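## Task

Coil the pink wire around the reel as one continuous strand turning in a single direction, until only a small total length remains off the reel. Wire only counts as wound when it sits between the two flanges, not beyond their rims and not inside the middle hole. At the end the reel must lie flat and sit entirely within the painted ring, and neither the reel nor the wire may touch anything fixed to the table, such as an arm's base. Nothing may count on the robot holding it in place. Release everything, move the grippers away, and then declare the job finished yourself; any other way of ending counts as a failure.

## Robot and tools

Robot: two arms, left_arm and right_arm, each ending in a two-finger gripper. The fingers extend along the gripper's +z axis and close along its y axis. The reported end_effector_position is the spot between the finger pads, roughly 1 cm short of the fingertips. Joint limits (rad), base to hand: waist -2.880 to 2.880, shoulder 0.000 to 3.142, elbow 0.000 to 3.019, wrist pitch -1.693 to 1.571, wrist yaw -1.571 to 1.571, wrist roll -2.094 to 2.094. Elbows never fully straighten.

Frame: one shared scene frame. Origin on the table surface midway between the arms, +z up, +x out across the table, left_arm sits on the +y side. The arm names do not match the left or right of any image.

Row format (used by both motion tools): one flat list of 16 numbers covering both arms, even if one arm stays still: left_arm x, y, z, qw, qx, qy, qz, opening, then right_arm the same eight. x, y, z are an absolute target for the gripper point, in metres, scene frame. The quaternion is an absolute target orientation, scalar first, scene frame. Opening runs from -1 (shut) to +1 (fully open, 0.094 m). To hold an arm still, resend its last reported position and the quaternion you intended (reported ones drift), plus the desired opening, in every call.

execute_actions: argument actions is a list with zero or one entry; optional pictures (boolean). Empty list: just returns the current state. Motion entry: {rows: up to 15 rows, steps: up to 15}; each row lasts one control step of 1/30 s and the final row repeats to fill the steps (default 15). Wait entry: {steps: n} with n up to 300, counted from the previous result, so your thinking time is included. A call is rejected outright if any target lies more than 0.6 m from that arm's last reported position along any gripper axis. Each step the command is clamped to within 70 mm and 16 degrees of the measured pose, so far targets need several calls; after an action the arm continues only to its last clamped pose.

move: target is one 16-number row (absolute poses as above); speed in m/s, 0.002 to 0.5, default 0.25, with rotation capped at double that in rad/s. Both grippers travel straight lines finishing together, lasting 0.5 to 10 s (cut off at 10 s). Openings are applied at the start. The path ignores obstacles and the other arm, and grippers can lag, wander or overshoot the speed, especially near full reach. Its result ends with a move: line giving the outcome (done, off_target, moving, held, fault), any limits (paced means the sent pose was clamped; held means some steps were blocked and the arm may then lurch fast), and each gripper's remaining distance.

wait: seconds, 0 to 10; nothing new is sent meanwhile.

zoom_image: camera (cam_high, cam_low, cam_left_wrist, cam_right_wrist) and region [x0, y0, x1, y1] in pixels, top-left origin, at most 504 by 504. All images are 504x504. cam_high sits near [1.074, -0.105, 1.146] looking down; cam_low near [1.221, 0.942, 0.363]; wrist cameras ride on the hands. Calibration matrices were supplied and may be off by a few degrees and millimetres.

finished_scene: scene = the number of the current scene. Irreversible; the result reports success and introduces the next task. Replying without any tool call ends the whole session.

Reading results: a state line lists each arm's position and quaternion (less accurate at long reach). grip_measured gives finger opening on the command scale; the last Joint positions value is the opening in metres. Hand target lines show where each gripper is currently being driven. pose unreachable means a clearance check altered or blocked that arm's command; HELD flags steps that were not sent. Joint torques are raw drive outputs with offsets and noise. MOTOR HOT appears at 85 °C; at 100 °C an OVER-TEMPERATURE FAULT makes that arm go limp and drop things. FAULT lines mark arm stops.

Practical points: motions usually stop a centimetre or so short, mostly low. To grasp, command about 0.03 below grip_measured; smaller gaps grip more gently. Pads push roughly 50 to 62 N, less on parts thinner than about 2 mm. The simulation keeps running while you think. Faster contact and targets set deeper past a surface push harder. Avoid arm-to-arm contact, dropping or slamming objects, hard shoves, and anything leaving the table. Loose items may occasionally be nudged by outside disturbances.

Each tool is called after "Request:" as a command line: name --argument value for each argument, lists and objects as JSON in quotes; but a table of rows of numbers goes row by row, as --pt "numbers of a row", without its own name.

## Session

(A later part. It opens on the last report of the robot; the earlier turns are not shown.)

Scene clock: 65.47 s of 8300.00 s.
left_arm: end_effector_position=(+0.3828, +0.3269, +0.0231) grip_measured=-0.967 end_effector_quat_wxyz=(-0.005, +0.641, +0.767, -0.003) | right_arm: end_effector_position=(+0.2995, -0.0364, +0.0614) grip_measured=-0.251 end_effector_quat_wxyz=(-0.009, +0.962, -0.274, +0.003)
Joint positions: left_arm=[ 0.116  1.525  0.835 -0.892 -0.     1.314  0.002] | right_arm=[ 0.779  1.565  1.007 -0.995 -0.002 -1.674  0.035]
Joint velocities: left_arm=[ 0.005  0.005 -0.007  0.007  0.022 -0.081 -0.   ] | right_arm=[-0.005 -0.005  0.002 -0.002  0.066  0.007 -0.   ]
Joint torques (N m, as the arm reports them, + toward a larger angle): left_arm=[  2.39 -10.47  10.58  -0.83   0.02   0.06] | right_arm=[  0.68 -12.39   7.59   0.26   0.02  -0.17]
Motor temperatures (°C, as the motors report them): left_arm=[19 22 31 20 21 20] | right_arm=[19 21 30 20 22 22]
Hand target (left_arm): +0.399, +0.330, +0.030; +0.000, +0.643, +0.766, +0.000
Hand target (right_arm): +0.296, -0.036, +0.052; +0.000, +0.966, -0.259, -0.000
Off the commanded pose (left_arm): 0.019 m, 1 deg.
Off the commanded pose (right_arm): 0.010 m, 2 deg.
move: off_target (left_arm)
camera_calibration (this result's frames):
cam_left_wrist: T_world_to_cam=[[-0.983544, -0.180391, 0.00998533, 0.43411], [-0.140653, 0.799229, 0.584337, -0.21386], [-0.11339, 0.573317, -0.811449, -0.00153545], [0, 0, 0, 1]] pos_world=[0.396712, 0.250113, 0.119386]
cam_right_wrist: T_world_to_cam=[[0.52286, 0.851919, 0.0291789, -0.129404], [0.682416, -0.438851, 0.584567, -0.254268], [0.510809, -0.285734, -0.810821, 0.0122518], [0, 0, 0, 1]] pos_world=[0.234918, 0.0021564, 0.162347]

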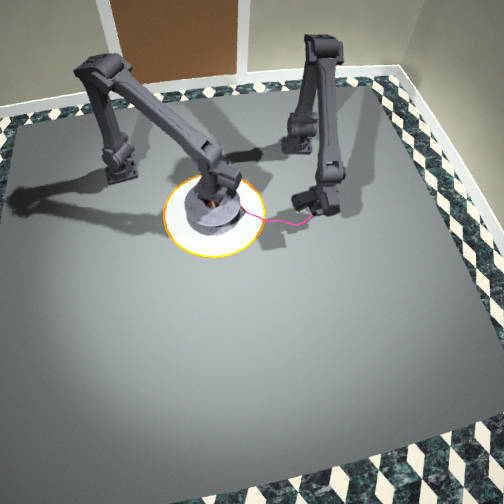

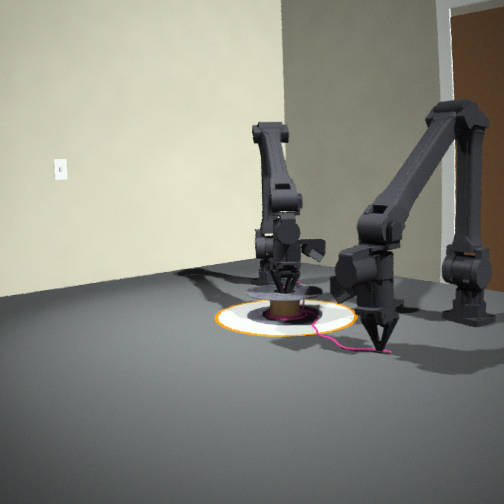

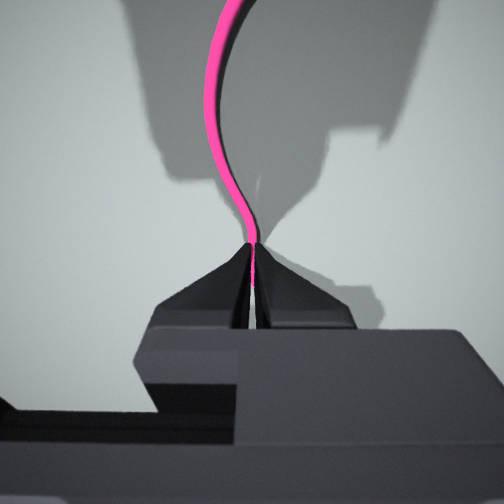

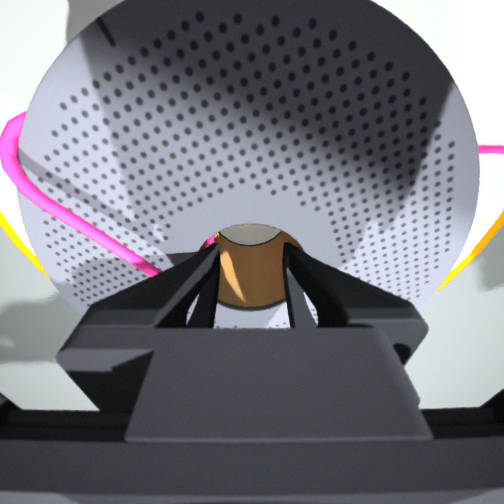

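Request:
move --target '[0.40,0.33,0.03,0,0.643,0.766,0,-0.5, 0.296,-0.036,0.052,0,-0.966,0.259,0,-1]'

Request:
move --target '[0.40,0.33,0.09,0,-0.087,0.996,0,-0.3, 0.296,-0.036,0.052,0,-0.5,0.866,0,-1]' --speed 0.4

Request:
move --target '[0.40,0.33,0.09,0,-0.766,0.643,0,-0.3, 0.296,-0.036,0.052,0,0.28,0.96,0,-1]' --speed 0.4

Scene clock: 70.27 s of 8300.00 s.
left_arm: end_effector_position=(+0.3828, +0.3269, +0.0231) grip_measured=-0.503 end_effector_quat_wxyz=(-0.005, +0.642, +0.767, -0.003) | right_arm: end_effector_position=(+0.2995, -0.0365, +0.0612) grip_measured=-0.996 end_effector_quat_wxyz=(-0.008, +0.963, -0.268, +0.003)
Joint positions: left_arm=[ 0.116  1.525  0.835 -0.892 -0.     1.314  0.023] | right_arm=[ 0.779  1.565  1.007 -0.995 -0.002 -1.686  0.   ]
Joint velocities: left_arm=[-0.024 -0.005  0.007  0.012  0.022  0.081  0.   ] | right_arm=[-0.015 -0.005  0.022 -0.002  0.037  0.037  0.   ]
Joint torques (N m, as the arm reports them, + toward a larger angle): left_arm=[  2.38 -10.47  10.59  -0.85   0.02   0.06] | right_arm=[  0.66 -12.51   7.53   0.26   0.01  -0.05]
Motor temperatures (°C, as the motors report them): left_arm=[19 22 32 20 21 20] | right_arm=[19 21 30 20 21 22]
Hand target (left_arm): +0.399, +0.330, +0.030; +0.000, +0.643, +0.766, +0.000
Hand target (right_arm): +0.296, -0.036, +0.052; -0.000, +0.966, -0.259, -0.000
Off the commanded pose (left_arm): 0.019 m, 1 deg.
Off the commanded pose (right_arm): 0.010 m, 1 deg.
After step 90, 1.10 s passed at rest.
move: off_target (left_arm)
camera_calibration (this result's frames):
cam_left_wrist: T_world_to_cam=[[-0.983613, -0.180016, 0.00998654, 0.434014], [-0.140348, 0.799285, 0.584334, -0.213995], [-0.113171, 0.573357, -0.811452, -0.001632], [0, 0, 0, 1]] pos_world=[0.396683, 0.250108, 0.119386]
cam_right_wrist: T_world_to_cam=[[0.512752, 0.858054, 0.0287945, -0.126098], [0.687589, -0.430508, 0.584709, -0.255432], [0.514108, -0.280012, -0.810732, 0.0113473], [0, 0, 0, 1]] pos_world=[0.234456, 0.00141082, 0.162184]

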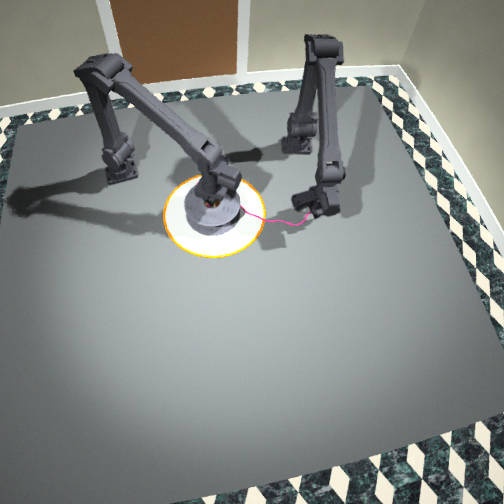

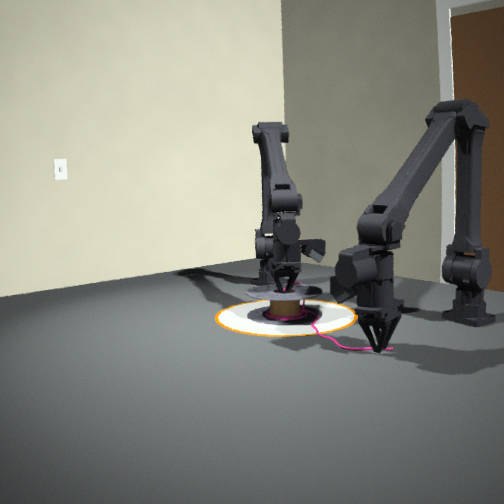

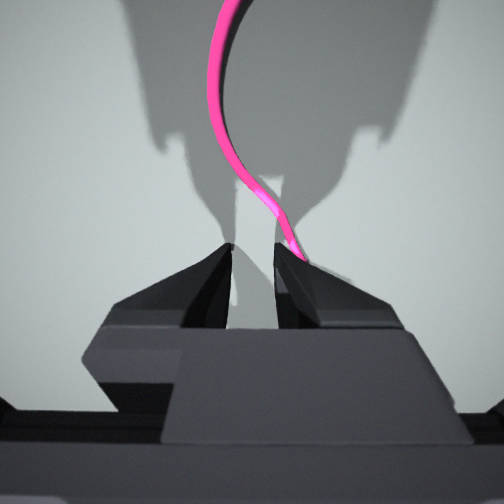

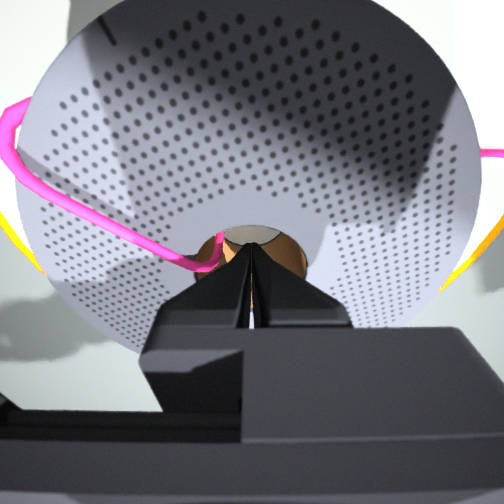

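Scene clock: 72.90 s of 8300.00 s.
left_arm: end_effector_position=(+0.3799, +0.3271, +0.0717) grip_measured=-0.303 end_effector_quat_wxyz=(-0.021, -0.073, +0.997, +0.001) | right_arm: end_effector_position=(+0.2995, -0.0365, +0.0612) grip_measured=-0.996 end_effector_quat_wxyz=(+0.008, -0.502, +0.865, +0.004)
Joint positions: left_arm=[ 0.118  1.452  0.909 -1.069  0.005 -0.222  0.033] | right_arm=[ 0.779  1.565  1.007 -0.995 -0.002 -0.139  0.   ]
Joint velocities: left_arm=[ 0.005  0.005  0.012  0.007 -0.022 -0.037 -0.   ] | right_arm=[-0.015 -0.005  0.007  0.012  0.022  0.037 -0.001]
Joint torques (N m, as the arm reports them, + toward a larger angle): left_arm=[  2.16 -12.63  11.67  -0.84  -0.22  -0.28] | right_arm=[  0.67 -12.54   7.65   0.36   0.09   0.15]
Motor temperatures (°C, as the motors report them): left_arm=[19 22 32 20 21 20] | right_arm=[19 21 30 20 21 22]
Hand target (left_arm): +0.398, +0.330, +0.091; +0.000, -0.087, +0.996, -0.000
Hand target (right_arm): +0.296, -0.036, +0.052; -0.000, -0.500, +0.866, +0.000
Off the commanded pose (left_arm): 0.027 m, 3 deg.
Off the commanded pose (right_arm): 0.010 m, 1 deg.
move: off_target (left_arm)
camera_calibration (this result's frames):
cam_left_wrist: T_world_to_cam=[[0.148499, -0.988899, -0.00518302, 0.266244], [-0.77957, -0.120287, 0.614656, 0.298471], [-0.608456, -0.0872353, -0.788779, 0.439957], [0, 0, 0, 1]] pos_world=[0.460837, 0.337571, 0.164952]
cam_right_wrist: T_world_to_cam=[[0.870258, -0.492445, 0.0121986, -0.281406], [-0.410637, -0.711563, 0.570136, 0.0641463], [-0.27208, -0.501175, -0.82146, 0.239414], [0, 0, 0, 1]] pos_world=[0.336377, 0.0270554, 0.16353]

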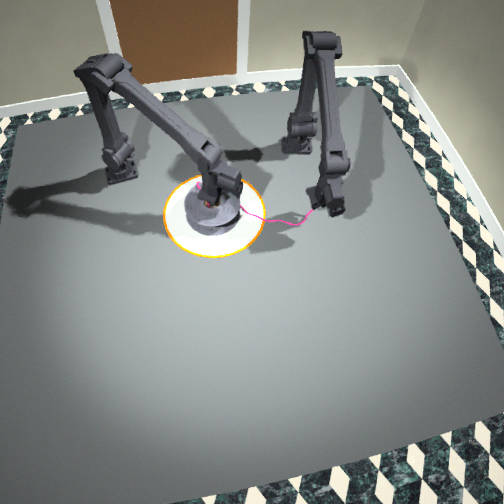

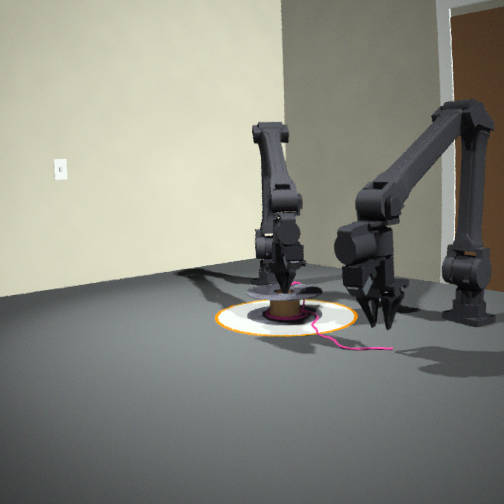

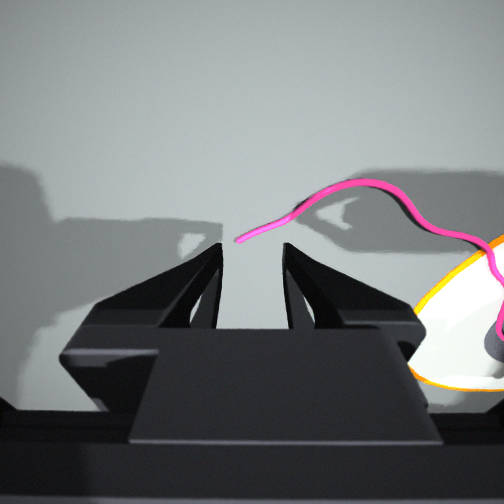

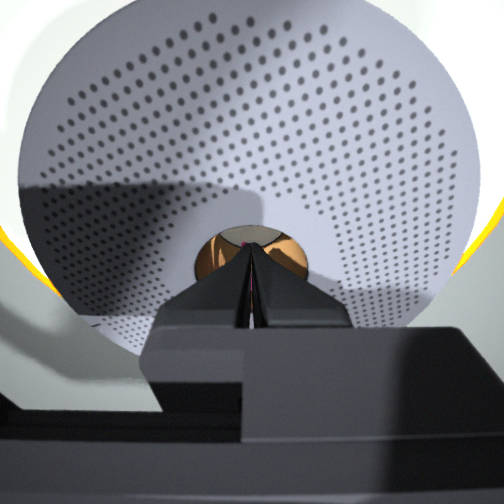

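Scene clock: 75.60 s of 8300.00 s.
left_arm: end_effector_position=(+0.3799, +0.3273, +0.0717) grip_measured=-0.303 end_effector_quat_wxyz=(+0.014, +0.757, -0.653, -0.015) | right_arm: end_effector_position=(+0.2995, -0.0365, +0.0612) grip_measured=-0.996 end_effector_quat_wxyz=(+0.002, +0.278, +0.961, +0.008)
Joint positions: left_arm=[ 0.119  1.452  0.909 -1.069  0.005 -1.793  0.033] | right_arm=[ 0.779  1.565  1.007 -0.995 -0.002  1.476  0.   ]
Joint velocities: left_arm=[-0.015 -0.005 -0.002  0.002 -0.022 -0.007  0.001] | right_arm=[-0.005 -0.005  0.012  0.002  0.022 -0.051 -0.   ]
Joint torques (N m, as the arm reports them, + toward a larger angle): left_arm=[  2.16 -12.2   11.75  -0.92  -0.29  -0.29] | right_arm=[  0.65 -12.45   7.58   0.27   0.19   0.17]
Motor temperatures (°C, as the motors report them): left_arm=[19 22 32 20 21 20] | right_arm=[19 21 30 20 21 22]
Hand target (left_arm): +0.399, +0.330, +0.091; +0.000, +0.766, -0.643, +0.001
Hand target (right_arm): +0.296, -0.036, +0.052; -0.000, +0.280, +0.960, -0.000
Off the commanded pose (left_arm): 0.027 m, 3 deg.
Off the commanded pose (right_arm): 0.010 m, 1 deg.
move: off_target (left_arm)
camera_calibration (this result's frames):
cam_left_wrist: T_world_to_cam=[[0.987951, 0.149081, -0.0415781, -0.422307], [0.145507, -0.803139, 0.577751, 0.173164], [0.0527385, -0.576839, -0.815154, 0.3509], [0, 0, 0, 1]] pos_world=[0.373516, 0.404446, 0.168433]
cam_right_wrist: T_world_to_cam=[[-0.530093, -0.847916, -0.00634023, 0.126192], [-0.690064, 0.42704, 0.584336, 0.188488], [-0.49276, 0.314128, -0.811487, 0.334631], [0, 0, 0, 1]] pos_world=[0.361855, -0.0786083, 0.162208]

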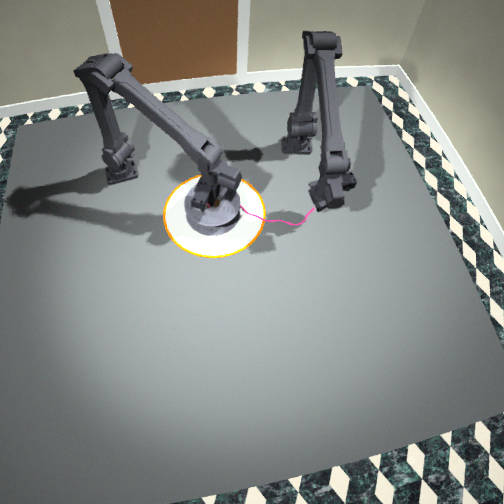

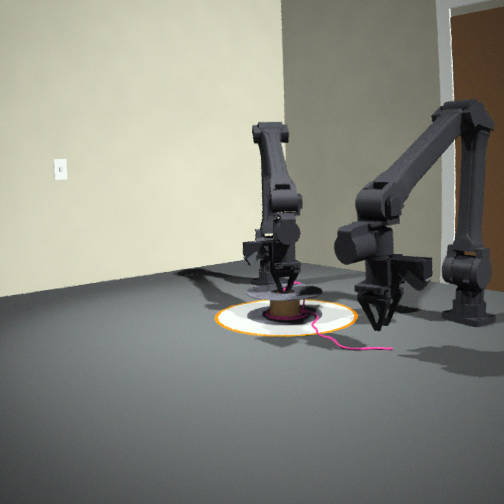

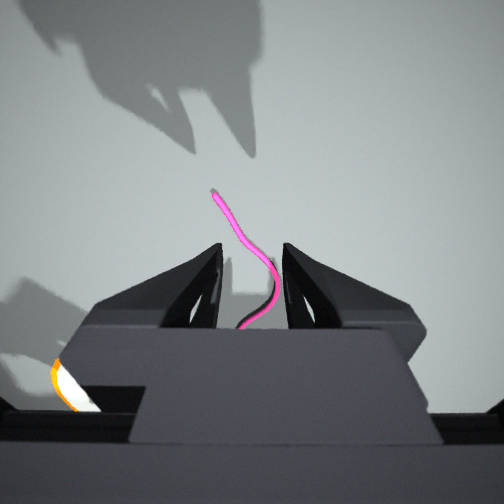

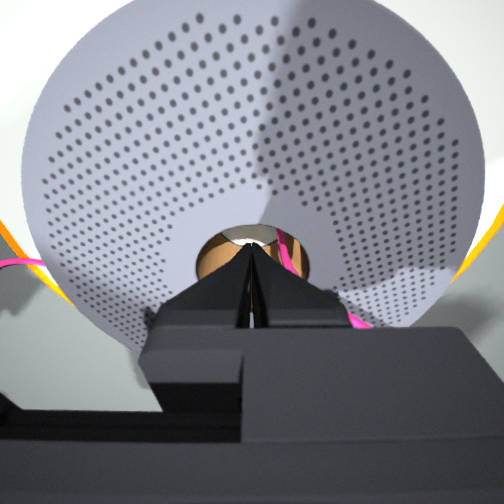

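Request:
move --target '[0.358,0.33,0.012,0,-0.829,0.559,0,-0.2, 0.296,-0.036,0.052,0,0.28,0.96,0,-0.2]' --speed 0.06

Scene clock: 80.03 s of 8300.00 s.
left_arm: end_effector_position=(+0.3619, +0.3286, +0.0194) grip_measured=-0.203 end_effector_quat_wxyz=(-0.000, +0.824, -0.567, +0.005) | right_arm: end_effector_position=(+0.2995, -0.0365, +0.0612) grip_measured=-0.242 end_effector_quat_wxyz=(+0.002, +0.279, +0.960, +0.008)
Joint positions: left_arm=[ 0.119  1.47   0.76  -0.852  0.005 -2.011  0.037] | right_arm=[ 0.779  1.565  1.007 -0.995 -0.002  1.479  0.036]
Joint velocities: left_arm=[-0.015 -0.015 -0.022 -0.007  0.022 -0.037  0.   ] | right_arm=[ 0.005 -0.005 -0.012 -0.012 -0.066  0.022  0.001]
Joint torques (N m, as the arm reports them, + toward a larger angle): left_arm=[ 1.48 -9.44  5.65  0.67 -0.28 -0.27] | right_arm=[  0.68 -12.48   7.58   0.29   0.18   0.16]
Motor temperatures (°C, as the motors report them): left_arm=[19 22 32 20 21 20] | right_arm=[19 21 30 20 21 22]
Hand target (left_arm): +0.359, +0.330, +0.012; +0.000, +0.829, -0.559, +0.000
Hand target (right_arm): +0.296, -0.036, +0.052; -0.000, +0.280, +0.960, -0.000
Off the commanded pose (left_arm): 0.009 m, 1 deg.
Off the commanded pose (right_arm): 0.010 m, 1 deg.
move: done
camera_calibration (this result's frames):
cam_left_wrist: T_world_to_cam=[[0.932977, 0.359894, 0.00546115, -0.457145], [0.287974, -0.755463, 0.588512, 0.139622], [0.215928, -0.547496, -0.80847, 0.241254], [0, 0, 0, 1]] pos_world=[0.334205, 0.402089, 0.115374]
cam_right_wrist: T_world_to_cam=[[-0.532357, -0.846499, -0.00596098, 0.126806], [-0.688762, 0.429042, 0.584406, 0.18816], [-0.492141, 0.315218, -0.81144, 0.334476], [0, 0, 0, 1]] pos_world=[0.361713, -0.0788209, 0.162201]

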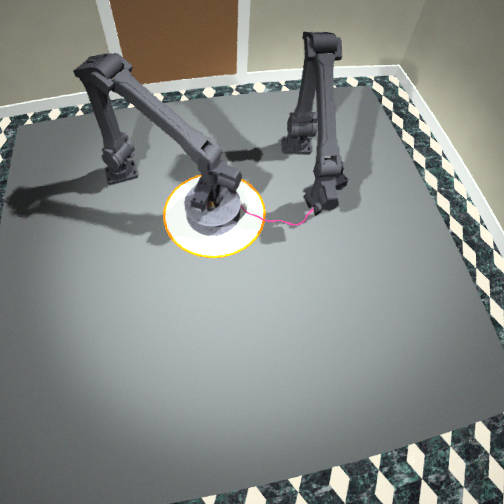

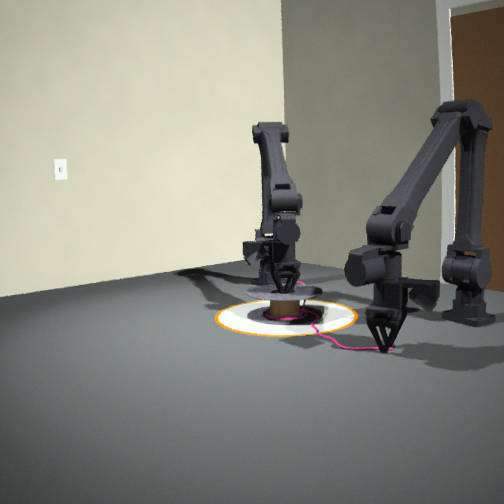

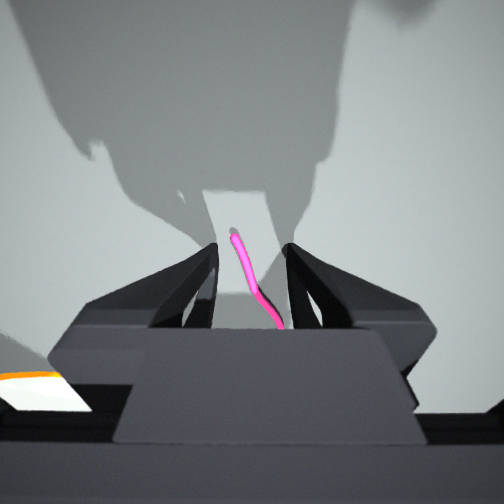

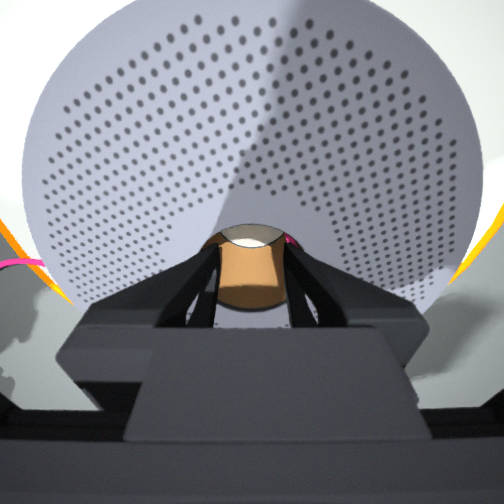

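Request:
execute_actions --actions '[{"rows":[[0.358,0.33,0.012,0,-0.829,0.559,0,-1, 0.296,-0.036,0.052,0,0.28,0.96,0,-0.18]],"steps":15}]' --pictures false

Request:
move --target '[0.38,0.30,0.03,0,-0.574,0.819,0,-1, 0.296,-0.036,0.052,0,-0.5,0.866,0,-0.18]' --speed 0.2

Scene clock: 82.93 s of 8300.00 s.
left_arm: end_effector_position=(+0.3619, +0.3288, +0.0194) grip_measured=-0.969 end_effector_quat_wxyz=(-0.001, +0.825, -0.566, +0.005) | right_arm: end_effector_position=(+0.2995, -0.0365, +0.0612) grip_measured=-0.242 end_effector_quat_wxyz=(+0.002, +0.279, +0.960, +0.008)
Joint positions: left_arm=[ 0.119  1.47   0.76  -0.852  0.004 -2.015  0.001] | right_arm=[ 0.779  1.565  1.007 -0.995 -0.002  1.479  0.036]
Joint velocities: left_arm=[-0.015 -0.005 -0.022 -0.012  0.081 -0.022 -0.001] | right_arm=[-0.024  0.024  0.007 -0.007 -0.066  0.007 -0.   ]
Joint torques (N m, as the arm reports them, + toward a larger angle): left_arm=[ 1.46 -9.73  5.47  0.62 -0.27 -0.27] | right_arm=[  0.63 -12.39   7.59   0.3    0.19   0.16]
Motor temperatures (°C, as the motors report them): left_arm=[19 22 31 20 21 20] | right_arm=[19 21 29 20 21 22]
Hand target (left_arm): +0.358, +0.330, +0.012; -0.000, +0.829, -0.559, -0.000
Hand target (right_arm): +0.296, -0.036, +0.052; -0.000, +0.280, +0.960, -0.000
Off the commanded pose (left_arm): 0.008 m, 1 deg.
Off the commanded pose (right_arm): 0.010 m, 1 deg.
Steps of this call (steps 1 to 72: nothing new was sent; steps 73 to 87: all 15 steps of this action). Readings (end_effector_position):
73: left_arm (+0.3619, +0.3287, +0.0194) | right_arm (+0.2995, -0.0365, +0.0612)
74: left_arm (+0.3619, +0.3288, +0.0194) | right_arm (+0.2995, -0.0365, +0.0612)
76: left_arm (+0.3619, +0.3288, +0.0194) | right_arm (+0.2995, -0.0365, +0.0612)
80: left_arm (+0.3619, +0.3288, +0.0194) | right_arm (+0.2995, -0.0365, +0.0612)
87: the state above

Scene clock: 87.73 s of 8300.00 s.
left_arm: end_effector_position=(+0.3634, +0.3062, +0.0227) grip_measured=-0.969 end_effector_quat_wxyz=(-0.005, -0.586, +0.811, +0.004) | right_arm: end_effector_position=(+0.2984, -0.0357, +0.0613) grip_measured=-0.242 end_effector_quat_wxyz=(+0.006, -0.489, +0.872, +0.008)
Joint positions: left_arm=[ 0.053  1.485  0.789 -0.886  0.001 -1.393  0.001] | right_arm=[ 0.779  1.565  1.007 -0.995 -0.009 -0.108  0.036]
Joint velocities: left_arm=[-0.005 -0.005  0.012 -0.022 -0.037  0.066  0.001] | right_arm=[ 0.005 -0.005  0.007  0.007  0.051 -0.066 -0.   ]
Joint torques (N m, as the arm reports them, + toward a larger angle): left_arm=[ 0.43 -9.68 10.5  -0.85 -0.13  0.06] | right_arm=[  0.68 -12.57   7.67   0.38   0.37  -0.13]
Motor temperatures (°C, as the motors report them): left_arm=[19 22 31 20 21 20] | right_arm=[19 22 29 20 21 22]
Hand target (left_arm): +0.379, +0.300, +0.030; -0.000, -0.574, +0.819, -0.000
Hand target (right_arm): +0.296, -0.036, +0.052; -0.000, -0.500, +0.866, +0.000
Off the commanded pose (left_arm): 0.019 m, 2 deg.
Off the commanded pose (right_arm): 0.010 m, 2 deg.
move: off_target (left_arm)
camera_calibration (this result's frames):
cam_left_wrist: T_world_to_cam=[[0.950228, -0.311315, -0.012212, -0.250886], [-0.24593, -0.773563, 0.584053, 0.319932], [-0.191271, -0.551981, -0.811623, 0.380692], [0, 0, 0, 1]] pos_world=[0.389895, 0.379518, 0.119057]
cam_right_wrist: T_world_to_cam=[[0.854754, -0.519017, 0.00403305, -0.275918], [-0.428497, -0.701252, 0.569768, 0.0699316], [-0.292891, -0.48874, -0.821796, 0.246161], [0, 0, 0, 1]] pos_world=[0.337906, 0.0261421, 0.163562]

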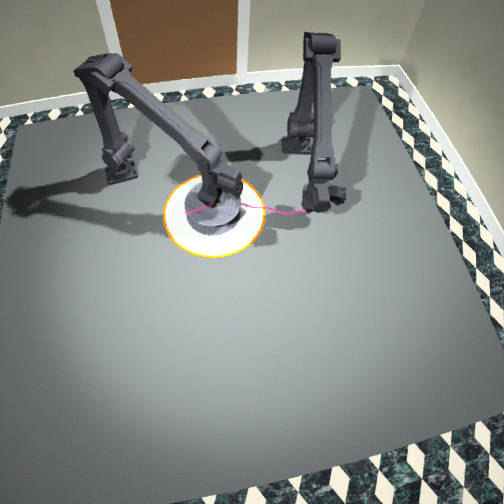

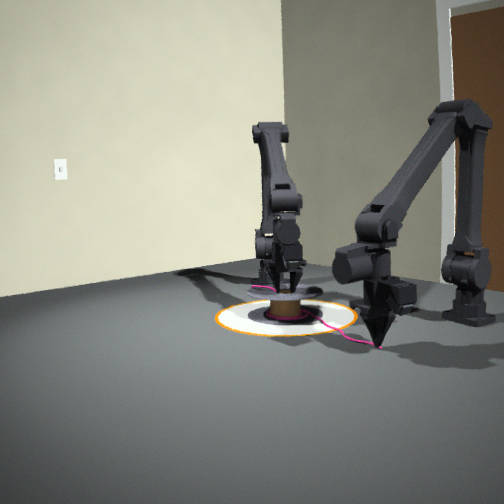

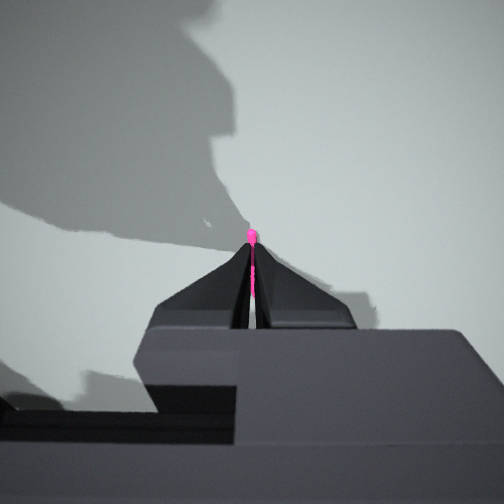

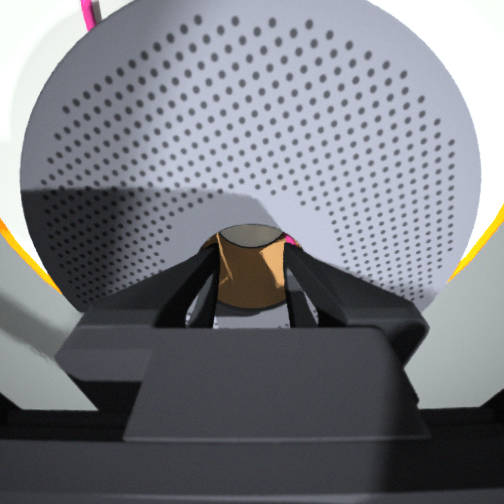

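Nearly taut; next 90° with ~5.5 cm feed.

Request:
move --target '[0.375,0.245,0.03,0,-0.5,0.866,0,-1, 0.296,-0.036,0.052,0,-0.966,0.259,0,-0.18]' --speed 0.2

Request:
zoom_image --camera "cam_low" --region '[200, 260, 400, 360]'

Scene clock: 96.87 s of 8300.00 s.
left_arm: end_effector_position=(+0.3593, +0.2531, +0.0231) grip_measured=-0.969 end_effector_quat_wxyz=(-0.004, -0.511, +0.859, +0.004) | right_arm: end_effector_position=(+0.2985, -0.0358, +0.0613) grip_measured=-0.242 end_effector_quat_wxyz=(-0.010, +0.962, -0.273, -0.001)
Joint positions: left_arm=[-0.097  1.503  0.81  -0.89   0.001 -1.366  0.001] | right_arm=[ 0.779  1.565  1.007 -0.995 -0.009 -1.676  0.036]
Joint velocities: left_arm=[-0.005  0.005 -0.012 -0.017  0.022  0.007 -0.001] | right_arm=[-0.005 -0.005  0.002 -0.012 -0.037 -0.007 -0.   ]
Joint torques (N m, as the arm reports them, + toward a larger angle): left_arm=[  0.5  -10.06  10.55  -0.83  -0.06   0.05] | right_arm=[  0.62 -12.41   7.58   0.27   0.29  -0.18]
Motor temperatures (°C, as the motors report them): left_arm=[19 22 32 20 21 20] | right_arm=[19 22 29 20 22 22]
Hand target (left_arm): +0.374, +0.244, +0.031; -0.001, -0.500, +0.866, -0.001
Hand target (right_arm): +0.296, -0.036, +0.052; +0.000, +0.966, -0.259, -0.000
Off the commanded pose (left_arm): 0.019 m, 2 deg.
Off the commanded pose (right_arm): 0.010 m, 2 deg.
After step 90, 1.63 s passed at rest.
move: off_target (left_arm)
camera_calibration (this result's frames):
cam_left_wrist: T_world_to_cam=[[0.880384, -0.474107, -0.0121306, -0.19723], [-0.378524, -0.717844, 0.584311, 0.311226], [-0.285734, -0.509826, -0.811439, 0.374156], [0, 0, 0, 1]] pos_world=[0.398353, 0.320658, 0.11936]
cam_right_wrist: T_world_to_cam=[[0.521306, 0.85287, 0.0292081, -0.128917], [0.686898, -0.439676, 0.578668, -0.254174], [0.50637, -0.2816, -0.81504, 0.0145966], [0, 0, 0, 1]] pos_world=[0.234405, 0.00230586, 0.162744]

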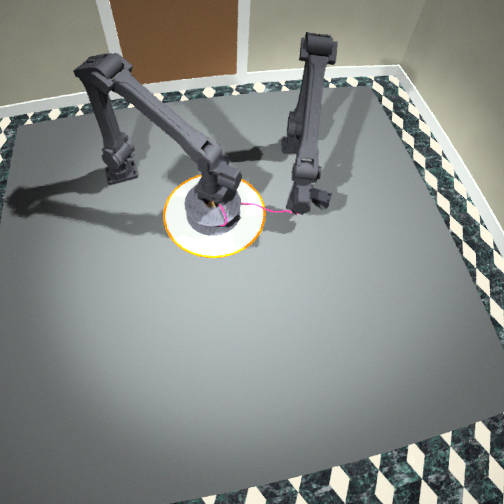

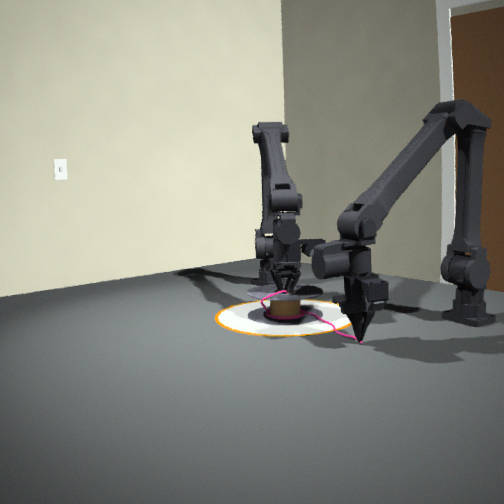

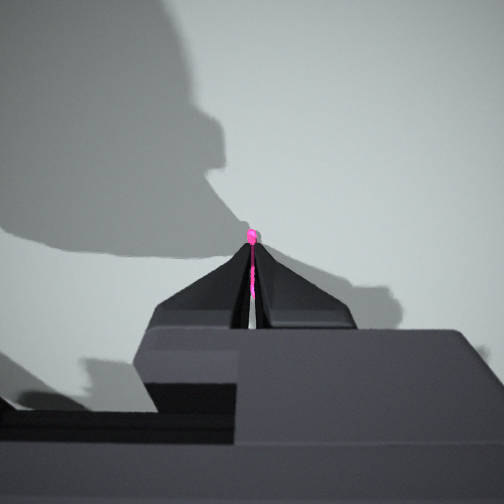

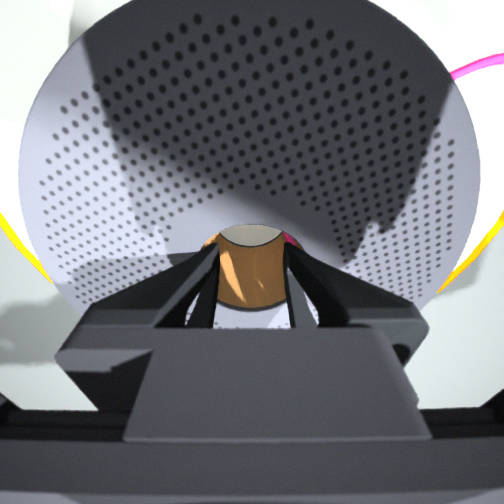

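Region (200, 260, 400, 360) of cam_low's 504x504 image, scaled by 2.520, with more detail than that image has.

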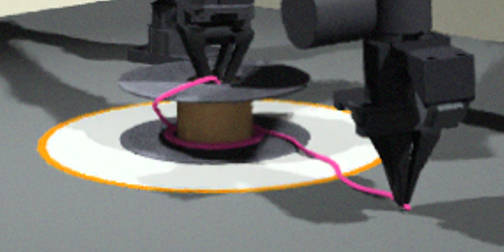

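Reset the right wrist.

Request:
execute_actions --actions '[{"rows":[[0.375,0.245,0.03,0,-0.5,0.866,0,-1, 0.296,-0.036,0.052,0,-0.966,0.259,0,-1]],"steps":15}]' --pictures false

Request:
move --target '[0.375,0.245,0.03,0,-0.5,0.866,0,-1, 0.296,-0.036,0.052,0,0.2,0.98,0,-1]' --speed 0.4

Scene clock: 100.40 s of 8300.00 s.
left_arm: end_effector_position=(+0.3593, +0.2531, +0.0228) grip_measured=-0.969 end_effector_quat_wxyz=(-0.005, -0.511, +0.860, +0.004) | right_arm: end_effector_position=(+0.2992, -0.0365, +0.0605) grip_measured=-0.996 end_effector_quat_wxyz=(-0.008, +0.963, -0.268, +0.001)
Joint positions: left_arm=[-0.097  1.504  0.81  -0.89   0.001 -1.364  0.001] | right_arm=[ 0.779  1.567  1.007 -0.995 -0.003 -1.686  0.   ]
Joint velocities: left_arm=[-0.005 -0.005 -0.002 -0.022 -0.022 -0.066  0.   ] | right_arm=[-0.005  0.024 -0.007  0.012 -0.037 -0.022  0.   ]
Joint torques (N m, as the arm reports them, + toward a larger angle): left_arm=[  0.68 -10.09  10.57  -0.79  -0.16   0.06] | right_arm=[  0.65 -12.55   7.55   0.26   0.06  -0.06]
Motor temperatures (°C, as the motors report them): left_arm=[19 22 32 20 21 20] | right_arm=[19 22 29 20 22 22]
Hand target (left_arm): +0.374, +0.245, +0.030; +0.000, -0.500, +0.866, -0.000
Hand target (right_arm): +0.296, -0.036, +0.052; +0.000, +0.966, -0.259, -0.000
Off the commanded pose (left_arm): 0.019 m, 2 deg.
Off the commanded pose (right_arm): 0.009 m, 1 deg.
Steps of this call (steps 1 to 90: nothing new was sent; then 0.03 s passed at rest; steps 91 to 105: all 15 steps of this action). Readings (end_effector_position):
91: left_arm (+0.3593, +0.2531, +0.0231) | right_arm (+0.2988, -0.0360, +0.0612)
92: left_arm (+0.3593, +0.2531, +0.0229) | right_arm (+0.2991, -0.0363, +0.0611)
94: left_arm (+0.3593, +0.2531, +0.0229) | right_arm (+0.2992, -0.0365, +0.0605)
98: left_arm (+0.3593, +0.2531, +0.0228) | right_arm (+0.2992, -0.0365, +0.0605)
105: the state above

Scene clock: 105.07 s of 8300.00 s.
left_arm: end_effector_position=(+0.3593, +0.2531, +0.0228) grip_measured=-0.969 end_effector_quat_wxyz=(-0.005, -0.511, +0.860, +0.004) | right_arm: end_effector_position=(+0.2996, -0.0368, +0.0605) grip_measured=-0.996 end_effector_quat_wxyz=(+0.003, +0.198, +0.980, +0.007)
Joint positions: left_arm=[-0.097  1.504  0.81  -0.89   0.001 -1.364  0.001] | right_arm=[ 0.779  1.567  1.007 -0.995 -0.     1.311  0.   ]
Joint velocities: left_arm=[-0.015 -0.005 -0.017 -0.002  0.066 -0.066  0.   ] | right_arm=[-0.015 -0.005 -0.002 -0.007 -0.022 -0.007 -0.   ]
Joint torques (N m, as the arm reports them, + toward a larger angle): left_arm=[  0.61 -10.05  10.56  -0.8   -0.15   0.05] | right_arm=[  0.67 -12.61   7.6    0.3    0.13   0.14]
Motor temperatures (°C, as the motors report them): left_arm=[19 22 32 20 21 20] | right_arm=[19 22 29 20 22 22]
Hand target (left_arm): +0.374, +0.245, +0.030; +0.000, -0.500, +0.866, -0.000
Hand target (right_arm): +0.296, -0.036, +0.052; -0.000, +0.200, +0.980, -0.000
Off the commanded pose (left_arm): 0.019 m, 2 deg.
Off the commanded pose (right_arm): 0.009 m, 1 deg.
move: off_target (left_arm)
camera_calibration (this result's frames):
cam_left_wrist: T_world_to_cam=[[0.87965, -0.475447, -0.012873, -0.196533], [-0.37919, -0.717384, 0.584445, 0.311481], [-0.287107, -0.509226, -0.811331, 0.374279], [0, 0, 0, 1]] pos_world=[0.398449, 0.320603, 0.11909]
cam_right_wrist: T_world_to_cam=[[-0.383488, -0.923539, -0.00346127, 0.0790582], [-0.752256, 0.310186, 0.581287, 0.203636], [-0.535768, 0.225521, -0.813691, 0.343917], [0, 0, 0, 1]] pos_world=[0.367764, -0.0677123, 0.161745]

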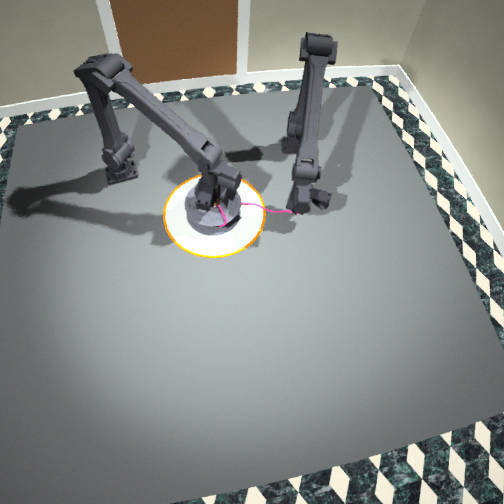

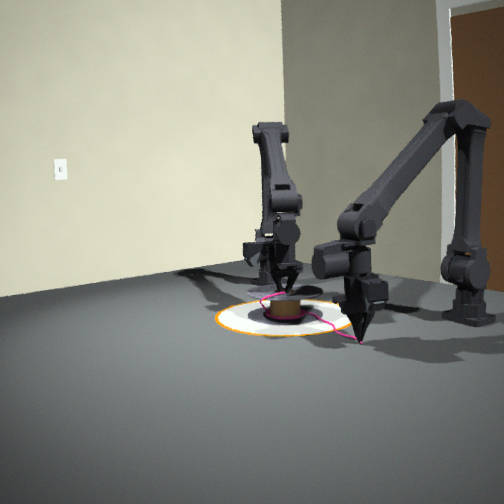

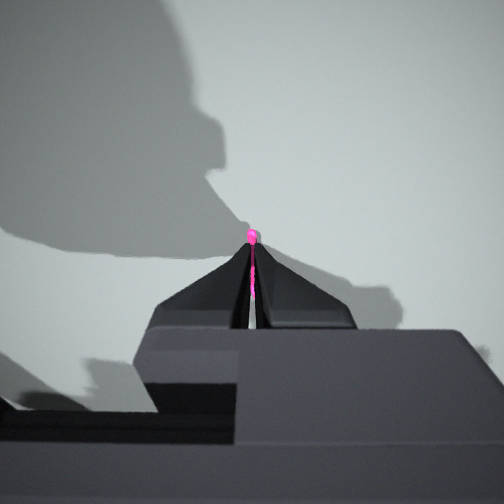

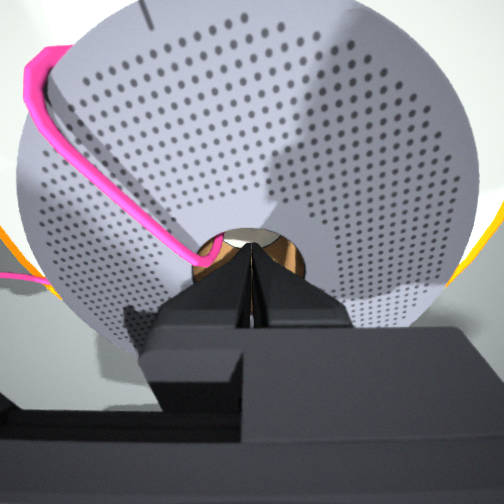

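Request:
move --target '[0.375,0.235,0.03,0,0.5,0.866,0,-1, 0.296,-0.036,0.052,0,0.342,0.94,0,-1]' --speed 0.4

Request:
execute_actions --actions '[{"rows":[[0.375,0.235,0.03,0,0.5,0.866,0,-1, 0.296,-0.036,0.052,0,0.342,0.94,0,-0.18]],"steps":15}]' --pictures false

Request:
move --target '[0.36,0.185,0.033,0,0.259,0.966,0,-1, 0.296,-0.036,0.052,0,-0.423,0.906,0,-0.18]' --speed 0.2

Scene clock: 113.57 s of 8300.00 s.
left_arm: end_effector_position=(+0.3602, +0.2437, +0.0232) grip_measured=-0.968 end_effector_quat_wxyz=(-0.005, +0.487, +0.873, -0.000) | right_arm: end_effector_position=(+0.2996, -0.0368, +0.0605) grip_measured=-0.996 end_effector_quat_wxyz=(+0.002, +0.341, +0.940, +0.007)
Joint positions: left_arm=[-0.123  1.511  0.819 -0.89  -0.002  0.701  0.001] | right_arm=[ 0.779  1.567  1.007 -0.995 -0.     1.609  0.   ]
Joint velocities: left_arm=[-0.005 -0.005 -0.007  0.002 -0.037 -0.007 -0.   ] | right_arm=[-0.024 -0.024  0.002  0.002  0.037  0.037 -0.003]
Joint torques (N m, as the arm reports them, + toward a larger angle): left_arm=[  0.63 -10.33  10.6   -0.79   0.09   0.05] | right_arm=[  0.66 -12.57   7.56   0.27   0.13   0.16]
Motor temperatures (°C, as the motors report them): left_arm=[19 22 32 20 21 20] | right_arm=[19 22 29 20 21 22]
Hand target (left_arm): +0.374, +0.235, +0.031; +0.001, +0.500, +0.866, -0.000
Hand target (right_arm): +0.296, -0.036, +0.052; -0.000, +0.342, +0.940, -0.000
Off the commanded pose (left_arm): 0.018 m, 2 deg.
Off the commanded pose (right_arm): 0.009 m, 1 deg.
After step 90, 2.17 s passed at rest.
move: off_target (left_arm)
camera_calibration (this result's frames):
cam_left_wrist: T_world_to_cam=[[-0.849565, -0.527462, 0.00483634, 0.433342], [-0.423718, 0.687871, 0.589319, -0.0216721], [-0.31417, 0.498615, -0.807886, 0.134103], [0, 0, 0, 1]] pos_world=[0.401101, 0.176614, 0.119016]
cam_right_wrist: T_world_to_cam=[[-0.637679, -0.770292, -0.00397561, 0.160881], [-0.626256, 0.515421, 0.584932, 0.173222], [-0.448519, 0.375489, -0.811073, 0.32314], [0, 0, 0, 1]] pos_world=[0.356006, -0.0866921, 0.161407]

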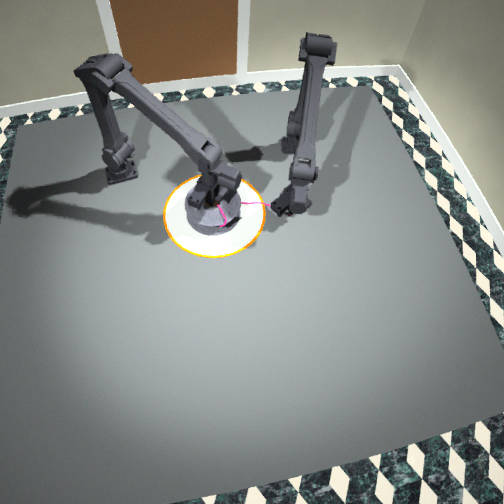

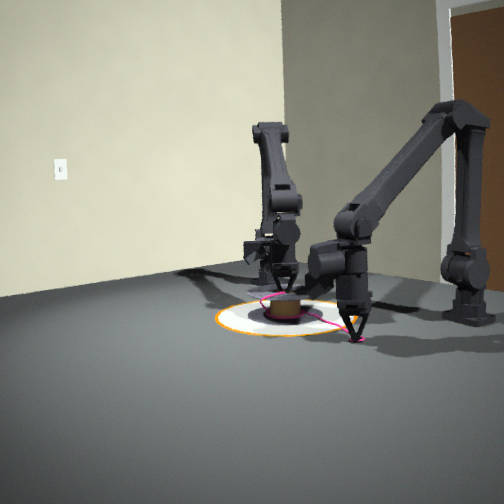

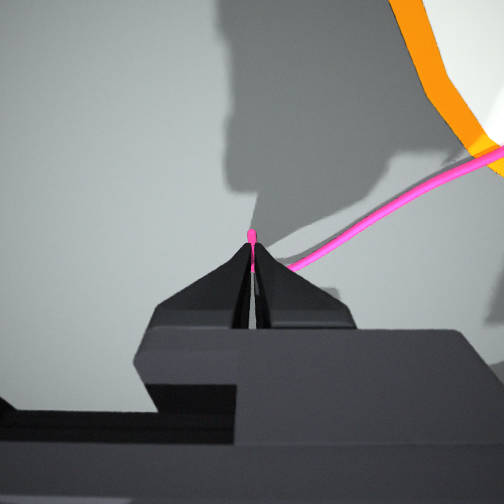

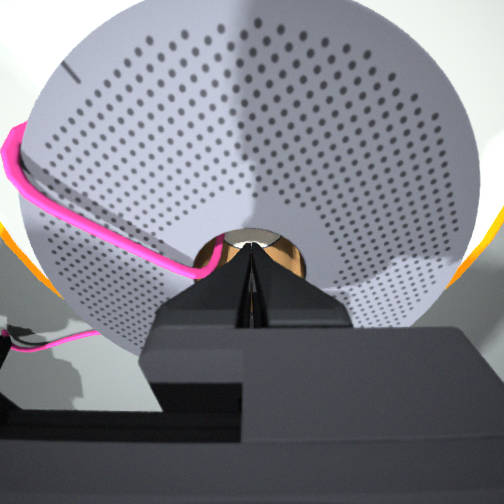

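Scene clock: 114.07 s of 8300.00 s.
left_arm: end_effector_position=(+0.3602, +0.2437, +0.0230) grip_measured=-0.968 end_effector_quat_wxyz=(-0.006, +0.489, +0.872, -0.000) | right_arm: end_effector_position=(+0.2995, -0.0365, +0.0605) grip_measured=-0.247 end_effector_quat_wxyz=(+0.002, +0.341, +0.940, +0.008)
Joint positions: left_arm=[-0.123  1.511  0.819 -0.89  -0.002  0.704  0.001] | right_arm=[ 0.779  1.567  1.007 -0.994 -0.001  1.61   0.035]
Joint velocities: left_arm=[-0.015 -0.015  0.002  0.007 -0.051 -0.007 -0.001] | right_arm=[-0.005  0.015 -0.002 -0.007 -0.007 -0.081  0.001]
Joint torques (N m, as the arm reports them, + toward a larger angle): left_arm=[  0.65 -10.22  10.57  -0.79   0.07   0.08] | right_arm=[  0.68 -12.62   7.59   0.25   0.17   0.15]
Motor temperatures (°C, as the motors report them): left_arm=[19 22 32 20 21 20] | right_arm=[19 22 29 20 21 22]
Hand target (left_arm): +0.374, +0.235, +0.030; +0.000, +0.500, +0.866, -0.000
Hand target (right_arm): +0.296, -0.036, +0.052; -0.000, +0.342, +0.940, -0.000
Off the commanded pose (left_arm): 0.019 m, 2 deg.
Off the commanded pose (right_arm): 0.009 m, 1 deg.
Steps of this call (steps 1 to 15: all 15 steps of this action). Readings (end_effector_position):
1: left_arm (+0.3602, +0.2437, +0.0230) | right_arm (+0.2996, -0.0368, +0.0605)
2: left_arm (+0.3602, +0.2437, +0.0230) | right_arm (+0.2996, -0.0368, +0.0605)
4: left_arm (+0.3602, +0.2437, +0.0230) | right_arm (+0.2996, -0.0366, +0.0605)
8: left_arm (+0.3602, +0.2437, +0.0230) | right_arm (+0.2995, -0.0365, +0.0605)
15: the state above

Scene clock: 118.77 s of 8300.00 s.
left_arm: end_effector_position=(+0.3460, +0.1954, +0.0261) grip_measured=-0.968 end_effector_quat_wxyz=(-0.006, +0.261, +0.965, +0.000) | right_arm: end_effector_position=(+0.2985, -0.0357, +0.0607) grip_measured=-0.247 end_effector_quat_wxyz=(+0.005, -0.409, +0.912, +0.008)
Joint positions: left_arm=[-0.26   1.517  0.837 -0.902  0.002  0.074  0.001] | right_arm=[ 0.779  1.567  1.007 -0.994 -0.009  0.07   0.035]
Joint velocities: left_arm=[ 0.005 -0.005 -0.022  0.002  0.051 -0.037 -0.   ] | right_arm=[-0.005 -0.005 -0.012 -0.012 -0.037  0.037  0.001]
Joint torques (N m, as the arm reports them, + toward a larger angle): left_arm=[  0.56 -10.43  10.7   -0.78   0.02  -0.27] | right_arm=[  0.66 -12.66   7.68   0.35   0.38  -0.19]
Motor temperatures (°C, as the motors report them): left_arm=[19 22 32 20 21 20] | right_arm=[19 22 29 20 22 22]
Hand target (left_arm): +0.359, +0.185, +0.034; -0.000, +0.259, +0.966, -0.002
Hand target (right_arm): +0.296, -0.036, +0.052; -0.000, -0.423, +0.906, +0.000
Off the commanded pose (left_arm): 0.019 m, 1 deg.
Off the commanded pose (right_arm): 0.009 m, 2 deg.
move: off_target (left_arm)
camera_calibration (this result's frames):
cam_left_wrist: T_world_to_cam=[[-0.501852, -0.864952, 0.00185094, 0.341472], [-0.697293, 0.405839, 0.590827, 0.153533], [-0.511788, 0.295217, -0.806796, 0.26421], [0, 0, 0, 1]] pos_world=[0.413645, 0.155048, 0.12182]
cam_right_wrist: T_world_to_cam=[[0.749279, -0.662253, 0.00138113, -0.249458], [-0.543965, -0.614254, 0.571659, 0.107795], [-0.377734, -0.429083, -0.82049, 0.273089], [0, 0, 0, 1]] pos_world=[0.348705, 0.0181875, 0.16279]

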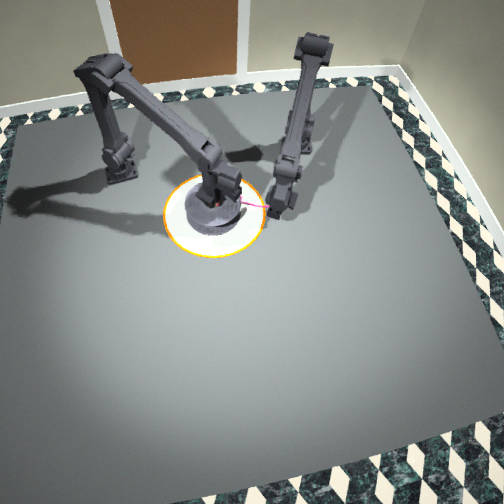

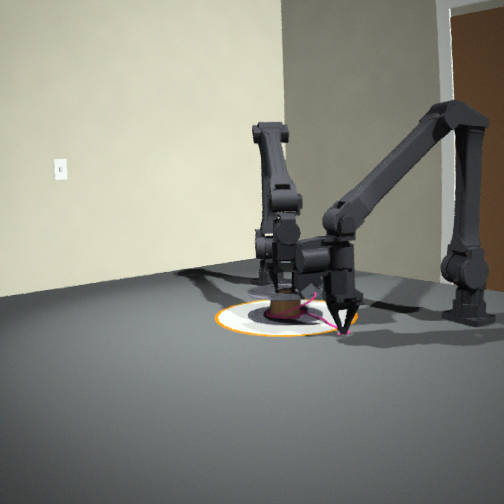

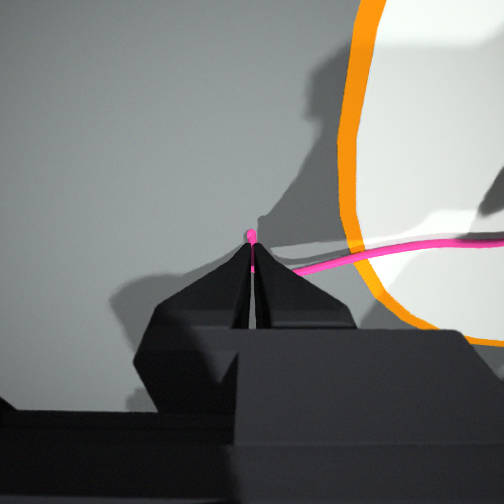

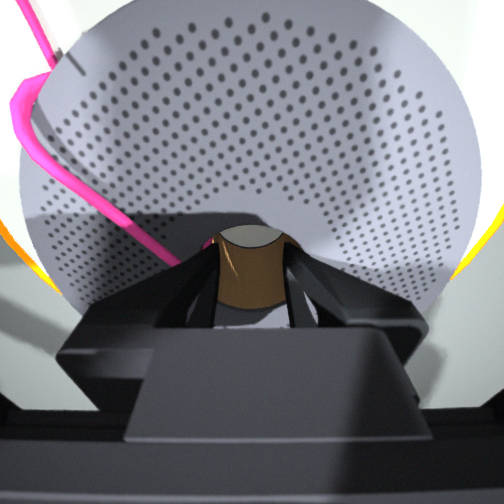

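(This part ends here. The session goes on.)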